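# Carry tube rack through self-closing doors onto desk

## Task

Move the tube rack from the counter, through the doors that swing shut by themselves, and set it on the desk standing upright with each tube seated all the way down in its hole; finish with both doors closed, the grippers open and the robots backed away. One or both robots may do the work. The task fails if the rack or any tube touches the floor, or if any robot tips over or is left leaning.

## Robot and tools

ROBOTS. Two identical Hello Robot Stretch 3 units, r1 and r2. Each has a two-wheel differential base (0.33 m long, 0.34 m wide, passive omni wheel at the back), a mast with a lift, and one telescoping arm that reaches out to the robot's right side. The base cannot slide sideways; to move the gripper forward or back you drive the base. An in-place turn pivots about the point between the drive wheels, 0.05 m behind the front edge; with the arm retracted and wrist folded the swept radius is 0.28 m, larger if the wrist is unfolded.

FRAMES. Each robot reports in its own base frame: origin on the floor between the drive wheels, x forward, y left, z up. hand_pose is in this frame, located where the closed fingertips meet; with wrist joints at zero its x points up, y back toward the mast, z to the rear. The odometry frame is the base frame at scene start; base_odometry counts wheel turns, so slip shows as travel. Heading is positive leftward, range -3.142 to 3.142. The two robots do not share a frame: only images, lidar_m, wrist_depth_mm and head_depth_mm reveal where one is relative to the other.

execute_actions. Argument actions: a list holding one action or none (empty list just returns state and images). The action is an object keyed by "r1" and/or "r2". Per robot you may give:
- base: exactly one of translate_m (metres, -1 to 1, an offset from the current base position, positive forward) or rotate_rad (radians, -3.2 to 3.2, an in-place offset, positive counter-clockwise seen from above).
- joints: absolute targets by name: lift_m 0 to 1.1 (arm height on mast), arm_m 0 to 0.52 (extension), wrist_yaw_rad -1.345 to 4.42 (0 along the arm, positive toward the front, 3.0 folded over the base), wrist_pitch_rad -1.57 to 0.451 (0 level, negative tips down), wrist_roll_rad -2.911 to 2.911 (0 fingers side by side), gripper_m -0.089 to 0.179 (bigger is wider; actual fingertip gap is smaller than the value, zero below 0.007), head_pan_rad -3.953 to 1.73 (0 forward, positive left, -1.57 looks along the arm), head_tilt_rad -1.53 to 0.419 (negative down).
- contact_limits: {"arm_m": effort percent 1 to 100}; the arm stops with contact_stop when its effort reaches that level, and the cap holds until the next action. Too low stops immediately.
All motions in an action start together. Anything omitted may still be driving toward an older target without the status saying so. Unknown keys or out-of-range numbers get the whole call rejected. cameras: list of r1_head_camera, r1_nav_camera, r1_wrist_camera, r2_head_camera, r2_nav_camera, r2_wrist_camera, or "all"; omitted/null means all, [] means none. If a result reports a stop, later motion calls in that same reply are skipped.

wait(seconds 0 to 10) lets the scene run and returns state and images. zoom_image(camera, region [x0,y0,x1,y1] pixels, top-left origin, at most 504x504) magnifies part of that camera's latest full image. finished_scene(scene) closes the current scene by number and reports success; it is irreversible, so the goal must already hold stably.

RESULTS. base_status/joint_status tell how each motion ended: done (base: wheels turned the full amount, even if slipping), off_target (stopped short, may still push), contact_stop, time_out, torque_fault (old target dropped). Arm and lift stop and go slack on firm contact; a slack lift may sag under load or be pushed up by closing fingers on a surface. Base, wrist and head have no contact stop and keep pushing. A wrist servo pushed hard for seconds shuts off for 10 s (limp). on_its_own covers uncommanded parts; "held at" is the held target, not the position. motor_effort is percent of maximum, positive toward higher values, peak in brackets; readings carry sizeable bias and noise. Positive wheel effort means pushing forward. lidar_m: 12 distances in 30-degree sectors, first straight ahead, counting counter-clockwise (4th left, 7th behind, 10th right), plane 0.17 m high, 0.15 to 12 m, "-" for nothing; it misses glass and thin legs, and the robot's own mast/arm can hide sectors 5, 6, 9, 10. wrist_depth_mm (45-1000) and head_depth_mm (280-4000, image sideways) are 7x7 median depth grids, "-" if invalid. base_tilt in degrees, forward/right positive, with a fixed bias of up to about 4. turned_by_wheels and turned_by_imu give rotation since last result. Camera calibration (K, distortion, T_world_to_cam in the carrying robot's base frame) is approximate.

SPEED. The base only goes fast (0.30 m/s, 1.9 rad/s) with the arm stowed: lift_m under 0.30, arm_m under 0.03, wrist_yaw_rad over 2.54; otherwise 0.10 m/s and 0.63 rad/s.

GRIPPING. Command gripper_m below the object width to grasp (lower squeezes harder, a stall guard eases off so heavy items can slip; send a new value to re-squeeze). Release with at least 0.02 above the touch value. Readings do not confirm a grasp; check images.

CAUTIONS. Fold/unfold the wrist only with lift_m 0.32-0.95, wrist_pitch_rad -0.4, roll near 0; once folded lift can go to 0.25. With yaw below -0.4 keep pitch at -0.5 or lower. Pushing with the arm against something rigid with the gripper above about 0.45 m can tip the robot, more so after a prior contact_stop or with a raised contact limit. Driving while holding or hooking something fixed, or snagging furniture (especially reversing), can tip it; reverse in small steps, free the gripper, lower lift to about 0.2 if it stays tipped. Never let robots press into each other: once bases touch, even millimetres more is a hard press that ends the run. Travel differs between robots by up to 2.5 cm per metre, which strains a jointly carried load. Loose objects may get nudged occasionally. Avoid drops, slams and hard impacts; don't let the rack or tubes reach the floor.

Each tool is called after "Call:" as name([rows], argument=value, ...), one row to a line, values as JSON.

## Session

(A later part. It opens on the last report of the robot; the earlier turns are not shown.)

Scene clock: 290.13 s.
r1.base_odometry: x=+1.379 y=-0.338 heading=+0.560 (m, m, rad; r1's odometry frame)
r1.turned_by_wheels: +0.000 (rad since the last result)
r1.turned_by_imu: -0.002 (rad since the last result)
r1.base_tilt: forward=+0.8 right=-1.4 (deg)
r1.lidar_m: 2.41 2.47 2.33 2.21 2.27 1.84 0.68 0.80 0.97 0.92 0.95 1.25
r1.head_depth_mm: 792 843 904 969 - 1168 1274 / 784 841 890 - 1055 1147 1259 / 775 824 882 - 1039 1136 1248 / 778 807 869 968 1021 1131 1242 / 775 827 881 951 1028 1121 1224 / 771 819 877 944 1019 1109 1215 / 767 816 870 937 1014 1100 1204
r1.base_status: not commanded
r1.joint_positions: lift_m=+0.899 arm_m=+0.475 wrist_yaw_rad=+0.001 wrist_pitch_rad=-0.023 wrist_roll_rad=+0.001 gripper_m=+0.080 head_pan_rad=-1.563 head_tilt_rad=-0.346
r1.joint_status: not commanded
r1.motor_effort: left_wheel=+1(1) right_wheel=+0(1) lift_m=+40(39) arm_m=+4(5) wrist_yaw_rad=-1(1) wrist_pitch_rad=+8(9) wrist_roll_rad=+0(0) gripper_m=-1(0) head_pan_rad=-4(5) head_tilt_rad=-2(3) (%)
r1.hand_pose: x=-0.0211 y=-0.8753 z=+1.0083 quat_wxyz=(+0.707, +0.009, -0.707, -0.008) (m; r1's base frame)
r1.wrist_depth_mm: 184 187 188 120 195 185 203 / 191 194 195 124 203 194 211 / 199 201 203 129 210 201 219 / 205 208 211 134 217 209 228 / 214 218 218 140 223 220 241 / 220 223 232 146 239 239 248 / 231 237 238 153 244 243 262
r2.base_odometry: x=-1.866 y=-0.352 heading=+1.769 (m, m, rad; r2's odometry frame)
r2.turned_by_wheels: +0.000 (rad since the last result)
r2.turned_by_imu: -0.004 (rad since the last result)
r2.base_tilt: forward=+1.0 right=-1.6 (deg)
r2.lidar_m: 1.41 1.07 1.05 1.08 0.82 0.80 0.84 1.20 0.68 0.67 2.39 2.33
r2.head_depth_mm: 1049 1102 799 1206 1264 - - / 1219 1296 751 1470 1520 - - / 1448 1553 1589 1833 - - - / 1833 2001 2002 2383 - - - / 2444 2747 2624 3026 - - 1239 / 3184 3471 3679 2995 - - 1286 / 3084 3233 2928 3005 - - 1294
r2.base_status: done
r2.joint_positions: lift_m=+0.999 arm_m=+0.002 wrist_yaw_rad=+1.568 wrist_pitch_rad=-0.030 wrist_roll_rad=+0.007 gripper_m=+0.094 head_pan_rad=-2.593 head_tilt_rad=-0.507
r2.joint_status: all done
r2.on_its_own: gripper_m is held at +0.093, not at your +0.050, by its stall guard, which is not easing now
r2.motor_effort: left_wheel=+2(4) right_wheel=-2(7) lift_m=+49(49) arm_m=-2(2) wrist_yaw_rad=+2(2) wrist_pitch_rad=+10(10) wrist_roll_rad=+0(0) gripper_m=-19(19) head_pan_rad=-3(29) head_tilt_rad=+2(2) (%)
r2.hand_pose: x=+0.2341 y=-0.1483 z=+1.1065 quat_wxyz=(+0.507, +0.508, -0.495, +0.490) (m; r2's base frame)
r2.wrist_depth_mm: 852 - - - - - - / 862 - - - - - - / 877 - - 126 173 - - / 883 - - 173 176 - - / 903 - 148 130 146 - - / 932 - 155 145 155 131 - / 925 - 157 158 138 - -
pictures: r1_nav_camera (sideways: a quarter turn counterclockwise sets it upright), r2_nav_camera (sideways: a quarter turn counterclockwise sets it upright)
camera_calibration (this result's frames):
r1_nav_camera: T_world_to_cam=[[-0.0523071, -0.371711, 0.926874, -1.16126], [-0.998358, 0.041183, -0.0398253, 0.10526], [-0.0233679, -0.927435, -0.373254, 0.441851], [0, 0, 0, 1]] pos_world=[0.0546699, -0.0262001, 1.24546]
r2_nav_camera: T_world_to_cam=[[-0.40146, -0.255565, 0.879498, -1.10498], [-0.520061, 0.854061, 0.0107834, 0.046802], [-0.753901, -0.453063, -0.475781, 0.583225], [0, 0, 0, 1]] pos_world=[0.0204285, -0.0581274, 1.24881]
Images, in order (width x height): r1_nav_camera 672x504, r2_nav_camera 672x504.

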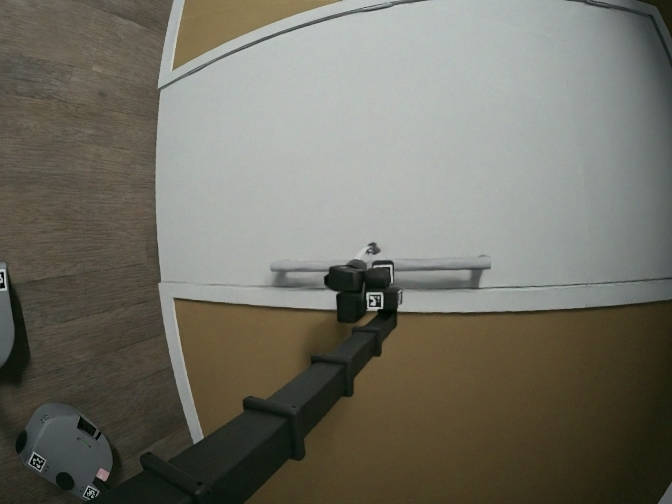

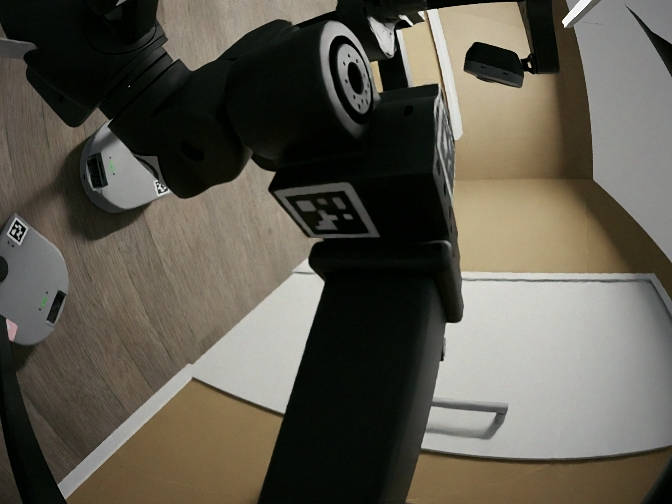

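Call:
execute_actions([
  {"r2":{"base":{"translate_m":-0.4}},"r1":{"joints":{"gripper_m":-0.02}}},
], cameras=[])

Call:
execute_actions([
  {"r2":{"base":{"rotate_rad":0.6}}},
], cameras=[])

Call:
execute_actions([
  {"r2":{"base":{"translate_m":-0.1}},"r1":{"base":{"translate_m":0.08},"joints":{"arm_m":0.2},"contact_limits":{"arm_m":40}}},
], cameras=[])

Call:
execute_actions([
  {"r1":{"base":{"translate_m":0.1},"joints":{"arm_m":0.0,"wrist_yaw_rad":-0.1},"contact_limits":{"arm_m":40}}},
], cameras=["r2_nav_camera","r1_nav_camera"])

Scene clock: 311.33 s.
r1.base_odometry: x=+1.379 y=-0.338 heading=+0.560 (m, m, rad; r1's odometry frame)
r1.turned_by_wheels: +0.000 (rad since the last result)
r1.turned_by_imu: -0.001 (rad since the last result)
r1.base_tilt: forward=+0.8 right=-1.4 (deg)
r1.lidar_m: 2.40 2.47 2.32 2.21 2.27 1.83 1.75 0.63 0.63 0.92 0.95 1.24
r1.head_depth_mm: 790 846 904 967 - 1166 1272 / 786 837 892 - 1053 1147 1259 / 772 824 881 - 1034 1131 1244 / 777 807 865 963 1019 1121 1234 / 771 822 881 947 1023 1116 1224 / 768 817 874 942 1019 1105 1219 / 764 814 870 934 1011 1103 1206
r1.base_status: not commanded
r1.joint_positions: lift_m=+0.899 arm_m=+0.475 wrist_yaw_rad=+0.008 wrist_pitch_rad=-0.023 wrist_roll_rad=+0.001 gripper_m=-0.013 head_pan_rad=-1.563 head_tilt_rad=-0.346
r1.joint_status: gripper_m off_target (ended at -0.013, target -0.020)
r1.on_its_own: gripper_m is held at -0.014, not at your -0.020, by its stall guard, which is not easing now
r1.motor_effort: left_wheel=+4(4) right_wheel=-5(5) lift_m=+40(39) arm_m=+2(4) wrist_yaw_rad=-7(7) wrist_pitch_rad=+9(8) wrist_roll_rad=+0(0) gripper_m=-20(96) head_pan_rad=-4(4) head_tilt_rad=-2(3) (%)
r1.hand_pose: x=-0.0195 y=-0.8754 z=+1.0083 quat_wxyz=(+0.707, +0.011, -0.707, -0.006) (m; r1's base frame)
r1.wrist_depth_mm: 183 184 186 116 193 185 201 / 189 191 194 121 200 193 210 / 196 199 201 125 205 199 217 / 204 206 209 131 214 209 227 / 211 214 216 135 221 219 234 / 219 224 228 141 226 229 246 / 231 232 236 149 242 249 258
r2.base_odometry: x=-1.787 y=-0.744 heading=+1.769 (m, m, rad; r2's odometry frame)
r2.turned_by_wheels: +0.000 (rad since the last result)
r2.turned_by_imu: -0.002 (rad since the last result)
r2.base_tilt: forward=+1.0 right=-1.7 (deg)
r2.lidar_m: 1.71 1.29 1.26 0.63 0.48 0.47 0.49 0.70 2.27 0.64 0.71 2.67
r2.head_depth_mm: 599 627 658 574 678 - - / 698 738 782 786 864 - - / 838 895 962 510 - - - / 1049 1140 1253 402 - - - / 1393 1561 1780 1887 - - 1244 / 2083 2502 3082 3061 - - 1285 / 2889 3137 3393 3200 - - 1294
r2.base_status: done
r2.joint_positions: lift_m=+0.999 arm_m=+0.002 wrist_yaw_rad=+1.568 wrist_pitch_rad=-0.030 wrist_roll_rad=+0.007 gripper_m=+0.094 head_pan_rad=-2.593 head_tilt_rad=-0.507
r2.joint_status: not commanded
r2.on_its_own: gripper_m is held at +0.093, not at your +0.050, by its stall guard, which is not easing now
r2.motor_effort: left_wheel=+2(3) right_wheel=-2(6) lift_m=+48(49) arm_m=-2(1) wrist_yaw_rad=+1(3) wrist_pitch_rad=+10(10) wrist_roll_rad=+0(0) gripper_m=-20(19) head_pan_rad=-2(3) head_tilt_rad=+2(2) (%)
r2.hand_pose: x=+0.2341 y=-0.1483 z=+1.1065 quat_wxyz=(+0.507, +0.508, -0.495, +0.490) (m; r2's base frame)
r2.wrist_depth_mm: - - - - - - - / - - - - - - - / - - - 126 173 - - / - - - 173 176 - - / - - 148 131 146 - - / - - 155 144 154 131 - / - - 158 158 138 - -
pictures: none
No camera images: the call's "cameras" was empty. Leave "cameras" out to get every camera's image.

Scene clock: 313.23 s.
r1.base_odometry: x=+1.379 y=-0.338 heading=+0.560 (m, m, rad; r1's odometry frame)
r1.turned_by_wheels: +0.000 (rad since the last result)
r1.turned_by_imu: +0.000 (rad since the last result)
r1.base_tilt: forward=+0.9 right=-1.4 (deg)
r1.lidar_m: 2.41 2.47 2.32 2.21 2.27 1.83 1.74 0.64 0.63 0.92 0.95 1.25
r1.head_depth_mm: 789 843 907 969 - 1163 1275 / 787 837 891 - 1055 1143 1257 / 773 824 880 - 1037 1129 1243 / 776 807 867 961 1018 1125 1234 / 772 824 878 945 1026 1120 1226 / 768 818 875 941 1018 1105 1214 / 765 813 871 935 1013 1098 1202
r1.base_status: not commanded
r1.joint_positions: lift_m=+0.899 arm_m=+0.475 wrist_yaw_rad=+0.008 wrist_pitch_rad=-0.023 wrist_roll_rad=+0.001 gripper_m=-0.013 head_pan_rad=-1.563 head_tilt_rad=-0.346
r1.joint_status: not commanded
r1.on_its_own: gripper_m is held at -0.014, not at your -0.020, by its stall guard, which is not easing now
r1.motor_effort: left_wheel=+4(4) right_wheel=-6(5) lift_m=+39(40) arm_m=+2(2) wrist_yaw_rad=-7(6) wrist_pitch_rad=+9(8) wrist_roll_rad=+0(0) gripper_m=-20(20) head_pan_rad=-4(4) head_tilt_rad=-3(3) (%)
r1.hand_pose: x=-0.0195 y=-0.8754 z=+1.0083 quat_wxyz=(+0.707, +0.011, -0.707, -0.006) (m; r1's base frame)
r1.wrist_depth_mm: 184 186 187 117 192 185 202 / 188 193 192 120 200 192 209 / 196 199 201 125 207 201 216 / 204 206 208 130 214 208 226 / 211 215 217 135 222 217 235 / 220 221 229 141 226 228 247 / 228 231 237 148 242 248 256
r2.base_odometry: x=-1.787 y=-0.744 heading=+2.369 (m, m, rad; r2's odometry frame)
r2.turned_by_wheels: +0.600 (rad since the last result)
r2.turned_by_imu: +0.592 (rad since the last result)
r2.base_tilt: forward=+0.9 right=-1.9 (deg)
r2.lidar_m: 1.27 1.23 0.59 0.47 0.47 0.51 0.77 2.89 0.64 0.71 2.67 1.60
r2.head_depth_mm: 2905 3122 3327 2690 1149 - - / 2958 3178 3447 2816 361 - - / 2975 3154 2980 2854 - - - / 3100 3243 3029 399 - - - / 3162 3310 3126 3210 - - 1239 / 3227 3396 3192 3207 - - 1288 / 3280 3501 3334 435 - - 1291
r2.base_status: done
r2.joint_positions: lift_m=+0.999 arm_m=+0.002 wrist_yaw_rad=+1.568 wrist_pitch_rad=-0.030 wrist_roll_rad=+0.007 gripper_m=+0.094 head_pan_rad=-2.593 head_tilt_rad=-0.507
r2.joint_status: not commanded
r2.on_its_own: gripper_m is held at +0.093, not at your +0.050, by its stall guard, which is not easing now
r2.motor_effort: left_wheel=-2(4) right_wheel=+2(7) lift_m=+49(49) arm_m=-3(3) wrist_yaw_rad=+1(3) wrist_pitch_rad=+10(10) wrist_roll_rad=+0(0) gripper_m=-20(19) head_pan_rad=-3(2) head_tilt_rad=+2(2) (%)
r2.hand_pose: x=+0.2341 y=-0.1483 z=+1.1065 quat_wxyz=(+0.507, +0.508, -0.495, +0.490) (m; r2's base frame)
r2.wrist_depth_mm: 941 - - - - - - / 979 - - - - - - / - - - 128 174 - - / - - - 173 177 - - / - - 148 130 146 - - / - - 155 144 154 132 - / - - 158 158 138 - -
pictures: none
No camera images: the call's "cameras" was empty. Leave "cameras" out to get every camera's image.

Scene clock: 317.37 s.
r1.base_odometry: x=+1.447 y=-0.295 heading=+0.560 (m, m, rad; r1's odometry frame)
r1.turned_by_wheels: +0.000 (rad since the last result)
r1.turned_by_imu: -0.040 (rad since the last result)
r1.base_tilt: forward=+0.8 right=-1.5 (deg)
r1.lidar_m: 2.33 2.37 2.36 2.22 2.26 1.95 1.83 1.42 0.65 0.64 0.74 1.21
r1.head_depth_mm: 799 849 913 985 - - 1284 / 778 831 887 962 - - 1270 / 531 566 607 654 - - 852 / 543 513 552 655 737 808 883 / 554 592 637 689 750 822 911 / 567 606 653 707 772 850 942 / 579 621 671 728 797 879 981
r1.base_status: done
r1.joint_positions: lift_m=+0.899 arm_m=+0.201 wrist_yaw_rad=+0.008 wrist_pitch_rad=-0.024 wrist_roll_rad=+0.002 gripper_m=-0.010 head_pan_rad=-1.563 head_tilt_rad=-0.346
r1.joint_status: all done
r1.on_its_own: gripper_m is held at -0.011, not at your -0.020, by its stall guard, which is not easing now
r1.motor_effort: left_wheel=+4(29) right_wheel=-5(34) lift_m=+40(40) arm_m=-9(11) wrist_yaw_rad=-9(62) wrist_pitch_rad=+9(9) wrist_roll_rad=+0(0) gripper_m=-21(27) head_pan_rad=-5(4) head_tilt_rad=-2(3) (%)
r1.contact_limits: arm_m 40 (drawing in: default 32, maximum 51; extending or still: default 41, maximum 68)
r1.hand_pose: x=-0.0194 y=-0.6011 z=+1.0078 quat_wxyz=(+0.707, +0.012, -0.707, -0.006) (m; r1's base frame)
r1.wrist_depth_mm: 234 222 207 121 183 469 485 / 247 230 215 125 189 482 503 / 258 241 224 130 196 512 522 / 268 251 233 136 204 528 542 / 287 264 245 140 209 560 574 / 302 275 - 146 225 576 599 / 319 295 266 155 231 612 633
r2.base_odometry: x=-1.715 y=-0.814 heading=+2.369 (m, m, rad; r2's odometry frame)
r2.turned_by_wheels: +0.000 (rad since the last result)
r2.turned_by_imu: -0.001 (rad since the last result)
r2.base_tilt: forward=+1.1 right=-1.6 (deg)
r2.lidar_m: 1.37 1.13 0.54 0.43 0.43 0.46 0.34 2.81 0.65 0.73 2.71 1.72
r2.head_depth_mm: 2827 3028 3232 2635 477 - - / 2864 3108 3377 2842 2107 - - / 2915 3110 2872 2842 - - - / 2993 3174 2939 2871 - - - / 3077 3226 3021 2755 - - 1243 / 3135 3311 3100 3209 - - 1287 / 3236 3387 3202 3212 - - 1290
r2.base_status: done
r2.joint_positions: lift_m=+0.999 arm_m=+0.002 wrist_yaw_rad=+1.568 wrist_pitch_rad=-0.030 wrist_roll_rad=+0.007 gripper_m=+0.094 head_pan_rad=-2.593 head_tilt_rad=-0.507
r2.joint_status: not commanded
r2.on_its_own: gripper_m is held at +0.093, not at your +0.050, by its stall guard, which is not easing now
r2.motor_effort: left_wheel=-2(5) right_wheel=+2(3) lift_m=+49(49) arm_m=-2(2) wrist_yaw_rad=+2(1) wrist_pitch_rad=+10(10) wrist_roll_rad=+0(0) gripper_m=-19(20) head_pan_rad=-2(3) head_tilt_rad=+2(2) (%)
r2.hand_pose: x=+0.2341 y=-0.1483 z=+1.1065 quat_wxyz=(+0.507, +0.508, -0.495, +0.490) (m; r2's base frame)
r2.wrist_depth_mm: - - - - - - - / - - - - - - - / - - - 127 174 - - / - - - 173 176 - - / - - 148 130 147 - - / - - 155 144 154 131 - / - - 158 158 138 - -
pictures: none
No camera images: the call's "cameras" was empty. Leave "cameras" out to get every camera's image.

Scene clock: 320.07 s.
r1.base_odometry: x=+1.532 y=-0.242 heading=+0.561 (m, m, rad; r1's odometry frame)
r1.turned_by_wheels: +0.001 (rad since the last result)
r1.turned_by_imu: +0.001 (rad since the last result)
r1.base_tilt: forward=+0.8 right=-1.5 (deg)
r1.lidar_m: 2.23 2.27 2.36 2.22 2.27 2.04 1.92 0.72 0.44 0.44 0.59 1.21
r1.head_depth_mm: 338 361 392 429 1037 1142 1253 / 352 374 400 431 464 498 - / 365 328 352 379 411 439 - / 386 409 439 481 522 584 649 / 404 435 470 512 560 619 694 / 426 459 499 545 603 673 756 / 450 487 531 585 650 732 835
r1.base_status: done
r1.joint_positions: lift_m=+0.899 arm_m=+0.001 wrist_yaw_rad=-0.044 wrist_pitch_rad=-0.027 wrist_roll_rad=+0.002 gripper_m=-0.010 head_pan_rad=-1.563 head_tilt_rad=-0.346
r1.joint_status: wrist_yaw_rad off_target (ended at -0.044, target -0.100); the others done
r1.on_its_own: gripper_m is held at -0.011, not at your -0.020, by its stall guard, which is not easing now; wrist_yaw_rad is at rest, and its effort (-46) is outside its rest range (-12 to +12)
r1.motor_effort: left_wheel=+7(13) right_wheel=-12(13) lift_m=+39(39) arm_m=-12(13) wrist_yaw_rad=-46(46) wrist_pitch_rad=+10(10) wrist_roll_rad=+0(0) gripper_m=-24(24) head_pan_rad=-5(5) head_tilt_rad=-2(3) (%)
r1.contact_limits: arm_m 40 (drawing in: default 32, maximum 51; extending or still: default 41, maximum 68)
r1.hand_pose: x=-0.0328 y=-0.4009 z=+1.0071 quat_wxyz=(+0.706, -0.006, -0.707, -0.026) (m; r1's base frame)
r1.wrist_depth_mm: 308 263 226 131 179 675 716 / 329 276 238 135 184 706 743 / 350 291 246 140 191 743 781 / 376 309 259 144 197 785 798 / 406 327 279 147 203 814 796 / 427 351 275 153 205 825 857 / 468 386 307 162 228 896 896
r2.base_odometry: x=-1.715 y=-0.814 heading=+2.369 (m, m, rad; r2's odometry frame)
r2.turned_by_wheels: +0.000 (rad since the last result)
r2.turned_by_imu: +0.000 (rad since the last result)
r2.base_tilt: forward=+1.0 right=-1.7 (deg)
r2.lidar_m: 1.37 1.13 0.54 0.43 0.43 0.46 0.60 0.40 0.72 2.73 2.71 1.72
r2.head_depth_mm: 387 437 503 590 691 - - / 339 378 426 487 556 - - / 316 346 379 423 - - - / 2941 2769 2877 573 - - - / 3050 3218 2992 3202 - - 1241 / 3144 3306 3076 584 - - 1290 / 3185 3383 3121 580 - - 1133
r2.base_status: not commanded
r2.joint_positions: lift_m=+0.999 arm_m=+0.002 wrist_yaw_rad=+1.568 wrist_pitch_rad=-0.030 wrist_roll_rad=+0.007 gripper_m=+0.094 head_pan_rad=-2.593 head_tilt_rad=-0.507
r2.joint_status: not commanded
r2.on_its_own: gripper_m is held at +0.093, not at your +0.050, by its stall guard, which is not easing now
r2.motor_effort: left_wheel=-1(1) right_wheel=+2(3) lift_m=+49(49) arm_m=-2(2) wrist_yaw_rad=+1(2) wrist_pitch_rad=+10(10) wrist_roll_rad=+0(0) gripper_m=-19(20) head_pan_rad=-2(3) head_tilt_rad=+2(3) (%)
r2.hand_pose: x=+0.2341 y=-0.1483 z=+1.1065 quat_wxyz=(+0.507, +0.508, -0.495, +0.490) (m; r2's base frame)
r2.wrist_depth_mm: - - - - - - - / - - - - - - - / - - - 127 173 - - / - - - 173 177 - - / - - 148 131 146 - - / - - 155 144 154 131 - / - - 157 158 138 - -
pictures: r1_nav_camera (sideways: a quarter turn counterclockwise sets it upright), r2_nav_camera (sideways: a quarter turn counterclockwise sets it upright)
camera_calibration (this result's frames):
r1_nav_camera: T_world_to_cam=[[-0.0523085, -0.371733, 0.926865, -1.16125], [-0.998357, 0.0411881, -0.0398241, 0.105258], [-0.0233719, -0.927425, -0.373277, 0.441881], [0, 0, 0, 1]] pos_world=[0.0546698, -0.0261989, 1.24546]
r2_nav_camera: T_world_to_cam=[[-0.401479, -0.255468, 0.879517, -1.105], [-0.519895, 0.854162, 0.0107833, 0.0468011], [-0.754005, -0.452927, -0.475745, 0.583179], [0, 0, 0, 1]] pos_world=[0.0204154, -0.0581313, 1.24881]
Images, in order (width x height): r1_nav_camera 672x504, r2_nav_camera 672x504.

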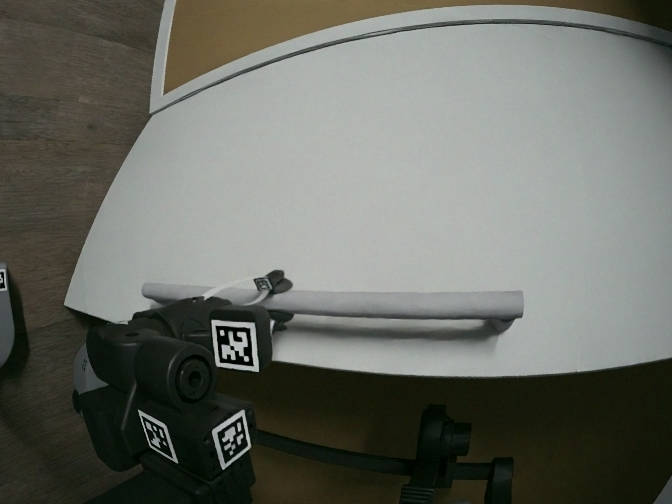

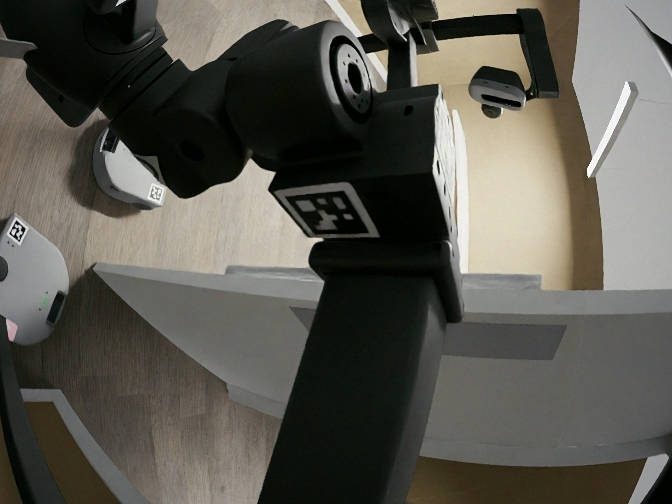

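Call:
execute_actions([
  {"r2":{"base":{"translate_m":-0.22},"joints":{"head_pan_rad":-3.4,"head_tilt_rad":-0.9}}},
], cameras=["r2_nav_camera","r1_nav_camera"])

Scene clock: 328.00 s.
r1.base_odometry: x=+1.531 y=-0.242 heading=+0.561 (m, m, rad; r1's odometry frame)
r1.turned_by_wheels: +0.000 (rad since the last result)
r1.turned_by_imu: -0.002 (rad since the last result)
r1.base_tilt: forward=+0.7 right=-1.5 (deg)
r1.lidar_m: 2.23 2.27 2.37 2.23 2.27 2.04 1.92 1.41 0.44 0.44 0.59 1.21
r1.head_depth_mm: 339 363 391 429 846 920 986 / 351 374 399 429 463 497 539 / 364 329 352 380 413 439 - / 385 408 438 479 519 583 648 / 403 433 468 510 560 618 692 / 425 458 497 544 601 670 754 / 449 485 531 584 649 729 832
r1.base_status: not commanded
r1.joint_positions: lift_m=+0.899 arm_m=+0.001 wrist_yaw_rad=-0.016 wrist_pitch_rad=-0.027 wrist_roll_rad=+0.002 gripper_m=-0.010 head_pan_rad=-1.563 head_tilt_rad=-0.346
r1.joint_status: not commanded
r1.on_its_own: wrist_yaw_rad is held at -0.027, not at your -0.100, by its stall guard, which is not easing now; gripper_m is held at -0.011, not at your -0.020, by its stall guard, which is not easing now
r1.motor_effort: left_wheel=+2(2) right_wheel=-3(4) lift_m=+40(40) arm_m=-9(9) wrist_yaw_rad=-9(9) wrist_pitch_rad=+10(10) wrist_roll_rad=+0(0) gripper_m=-19(20) head_pan_rad=-4(4) head_tilt_rad=-3(2) (%)
r1.hand_pose: x=-0.0256 y=-0.4010 z=+1.0071 quat_wxyz=(+0.707, +0.004, -0.707, -0.016) (m; r1's base frame)
r1.wrist_depth_mm: 326 275 232 127 179 428 699 / 348 286 243 131 185 470 724 / 369 301 255 136 192 502 748 / 392 318 268 141 198 766 784 / 425 340 294 146 204 764 828 / 460 366 - 153 208 829 862 / 503 407 314 163 225 880 912
r2.base_odometry: x=-1.558 y=-0.968 heading=+2.369 (m, m, rad; r2's odometry frame)
r2.turned_by_wheels: +0.000 (rad since the last result)
r2.turned_by_imu: -0.001 (rad since the last result)
r2.base_tilt: forward=+1.0 right=-1.6 (deg)
r2.lidar_m: 1.57 0.91 0.43 0.35 0.35 1.98 0.50 0.27 0.24 0.64 2.80 1.97
r2.head_depth_mm: - - - - 1404 1248 - / - - - - 1379 1251 1127 / - - - - 1382 1255 1149 / - - - - 1384 1258 - / 1483 - - - - 1235 1152 / 851 839 - - - 888 881 / 630 626 - - - 610 605
r2.base_status: done
r2.joint_positions: lift_m=+0.999 arm_m=+0.002 wrist_yaw_rad=+1.568 wrist_pitch_rad=-0.030 wrist_roll_rad=+0.007 gripper_m=+0.094 head_pan_rad=-3.393 head_tilt_rad=-0.888
r2.joint_status: all done
r2.on_its_own: gripper_m is held at +0.093, not at your +0.050, by its stall guard, which is not easing now
r2.motor_effort: left_wheel=-1(5) right_wheel=+2(3) lift_m=+49(49) arm_m=-2(2) wrist_yaw_rad=+2(1) wrist_pitch_rad=+10(10) wrist_roll_rad=+0(0) gripper_m=-19(20) head_pan_rad=-2(28) head_tilt_rad=-5(24) (%)
r2.hand_pose: x=+0.2341 y=-0.1483 z=+1.1065 quat_wxyz=(+0.507, +0.508, -0.495, +0.490) (m; r2's base frame)
r2.wrist_depth_mm: - - - - - - - / - - - - - - - / - - - 127 174 - - / - - - 173 176 - - / - - 148 130 146 - - / - - 155 144 155 132 - / 976 - 157 158 138 - -
pictures: r1_nav_camera (sideways: a quarter turn counterclockwise sets it upright), r2_nav_camera (sideways: a quarter turn counterclockwise sets it upright)
camera_calibration (this result's frames):
r1_nav_camera: T_world_to_cam=[[-0.0523085, -0.37174, 0.926862, -1.16125], [-0.998357, 0.0411886, -0.0398238, 0.105258], [-0.023372, -0.927423, -0.373284, 0.44189], [0, 0, 0, 1]] pos_world=[0.0546698, -0.0261985, 1.24546]
r2_nav_camera: T_world_to_cam=[[-0.747101, 0.182886, 0.639056, -0.78946], [0.246367, 0.969118, 0.0106763, 0.0422716], [-0.617368, 0.165419, -0.769087, 0.963931], [0, 0, 0, 1]] pos_world=[-0.00512141, -0.0560367, 1.2454]
Images, in order (width x height): r1_nav_camera 672x504, r2_nav_camera 672x504.

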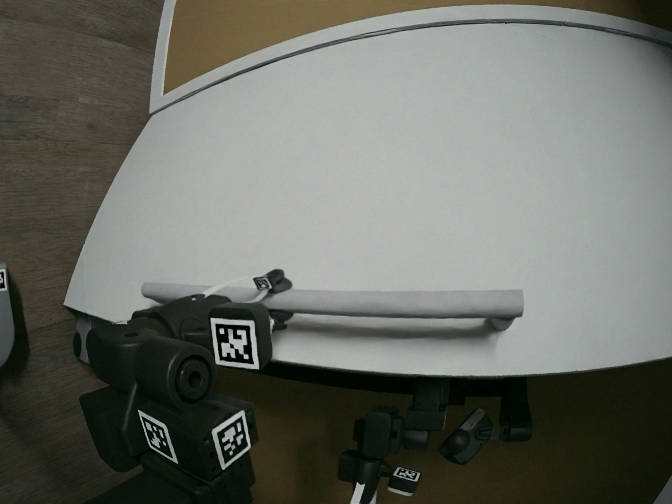

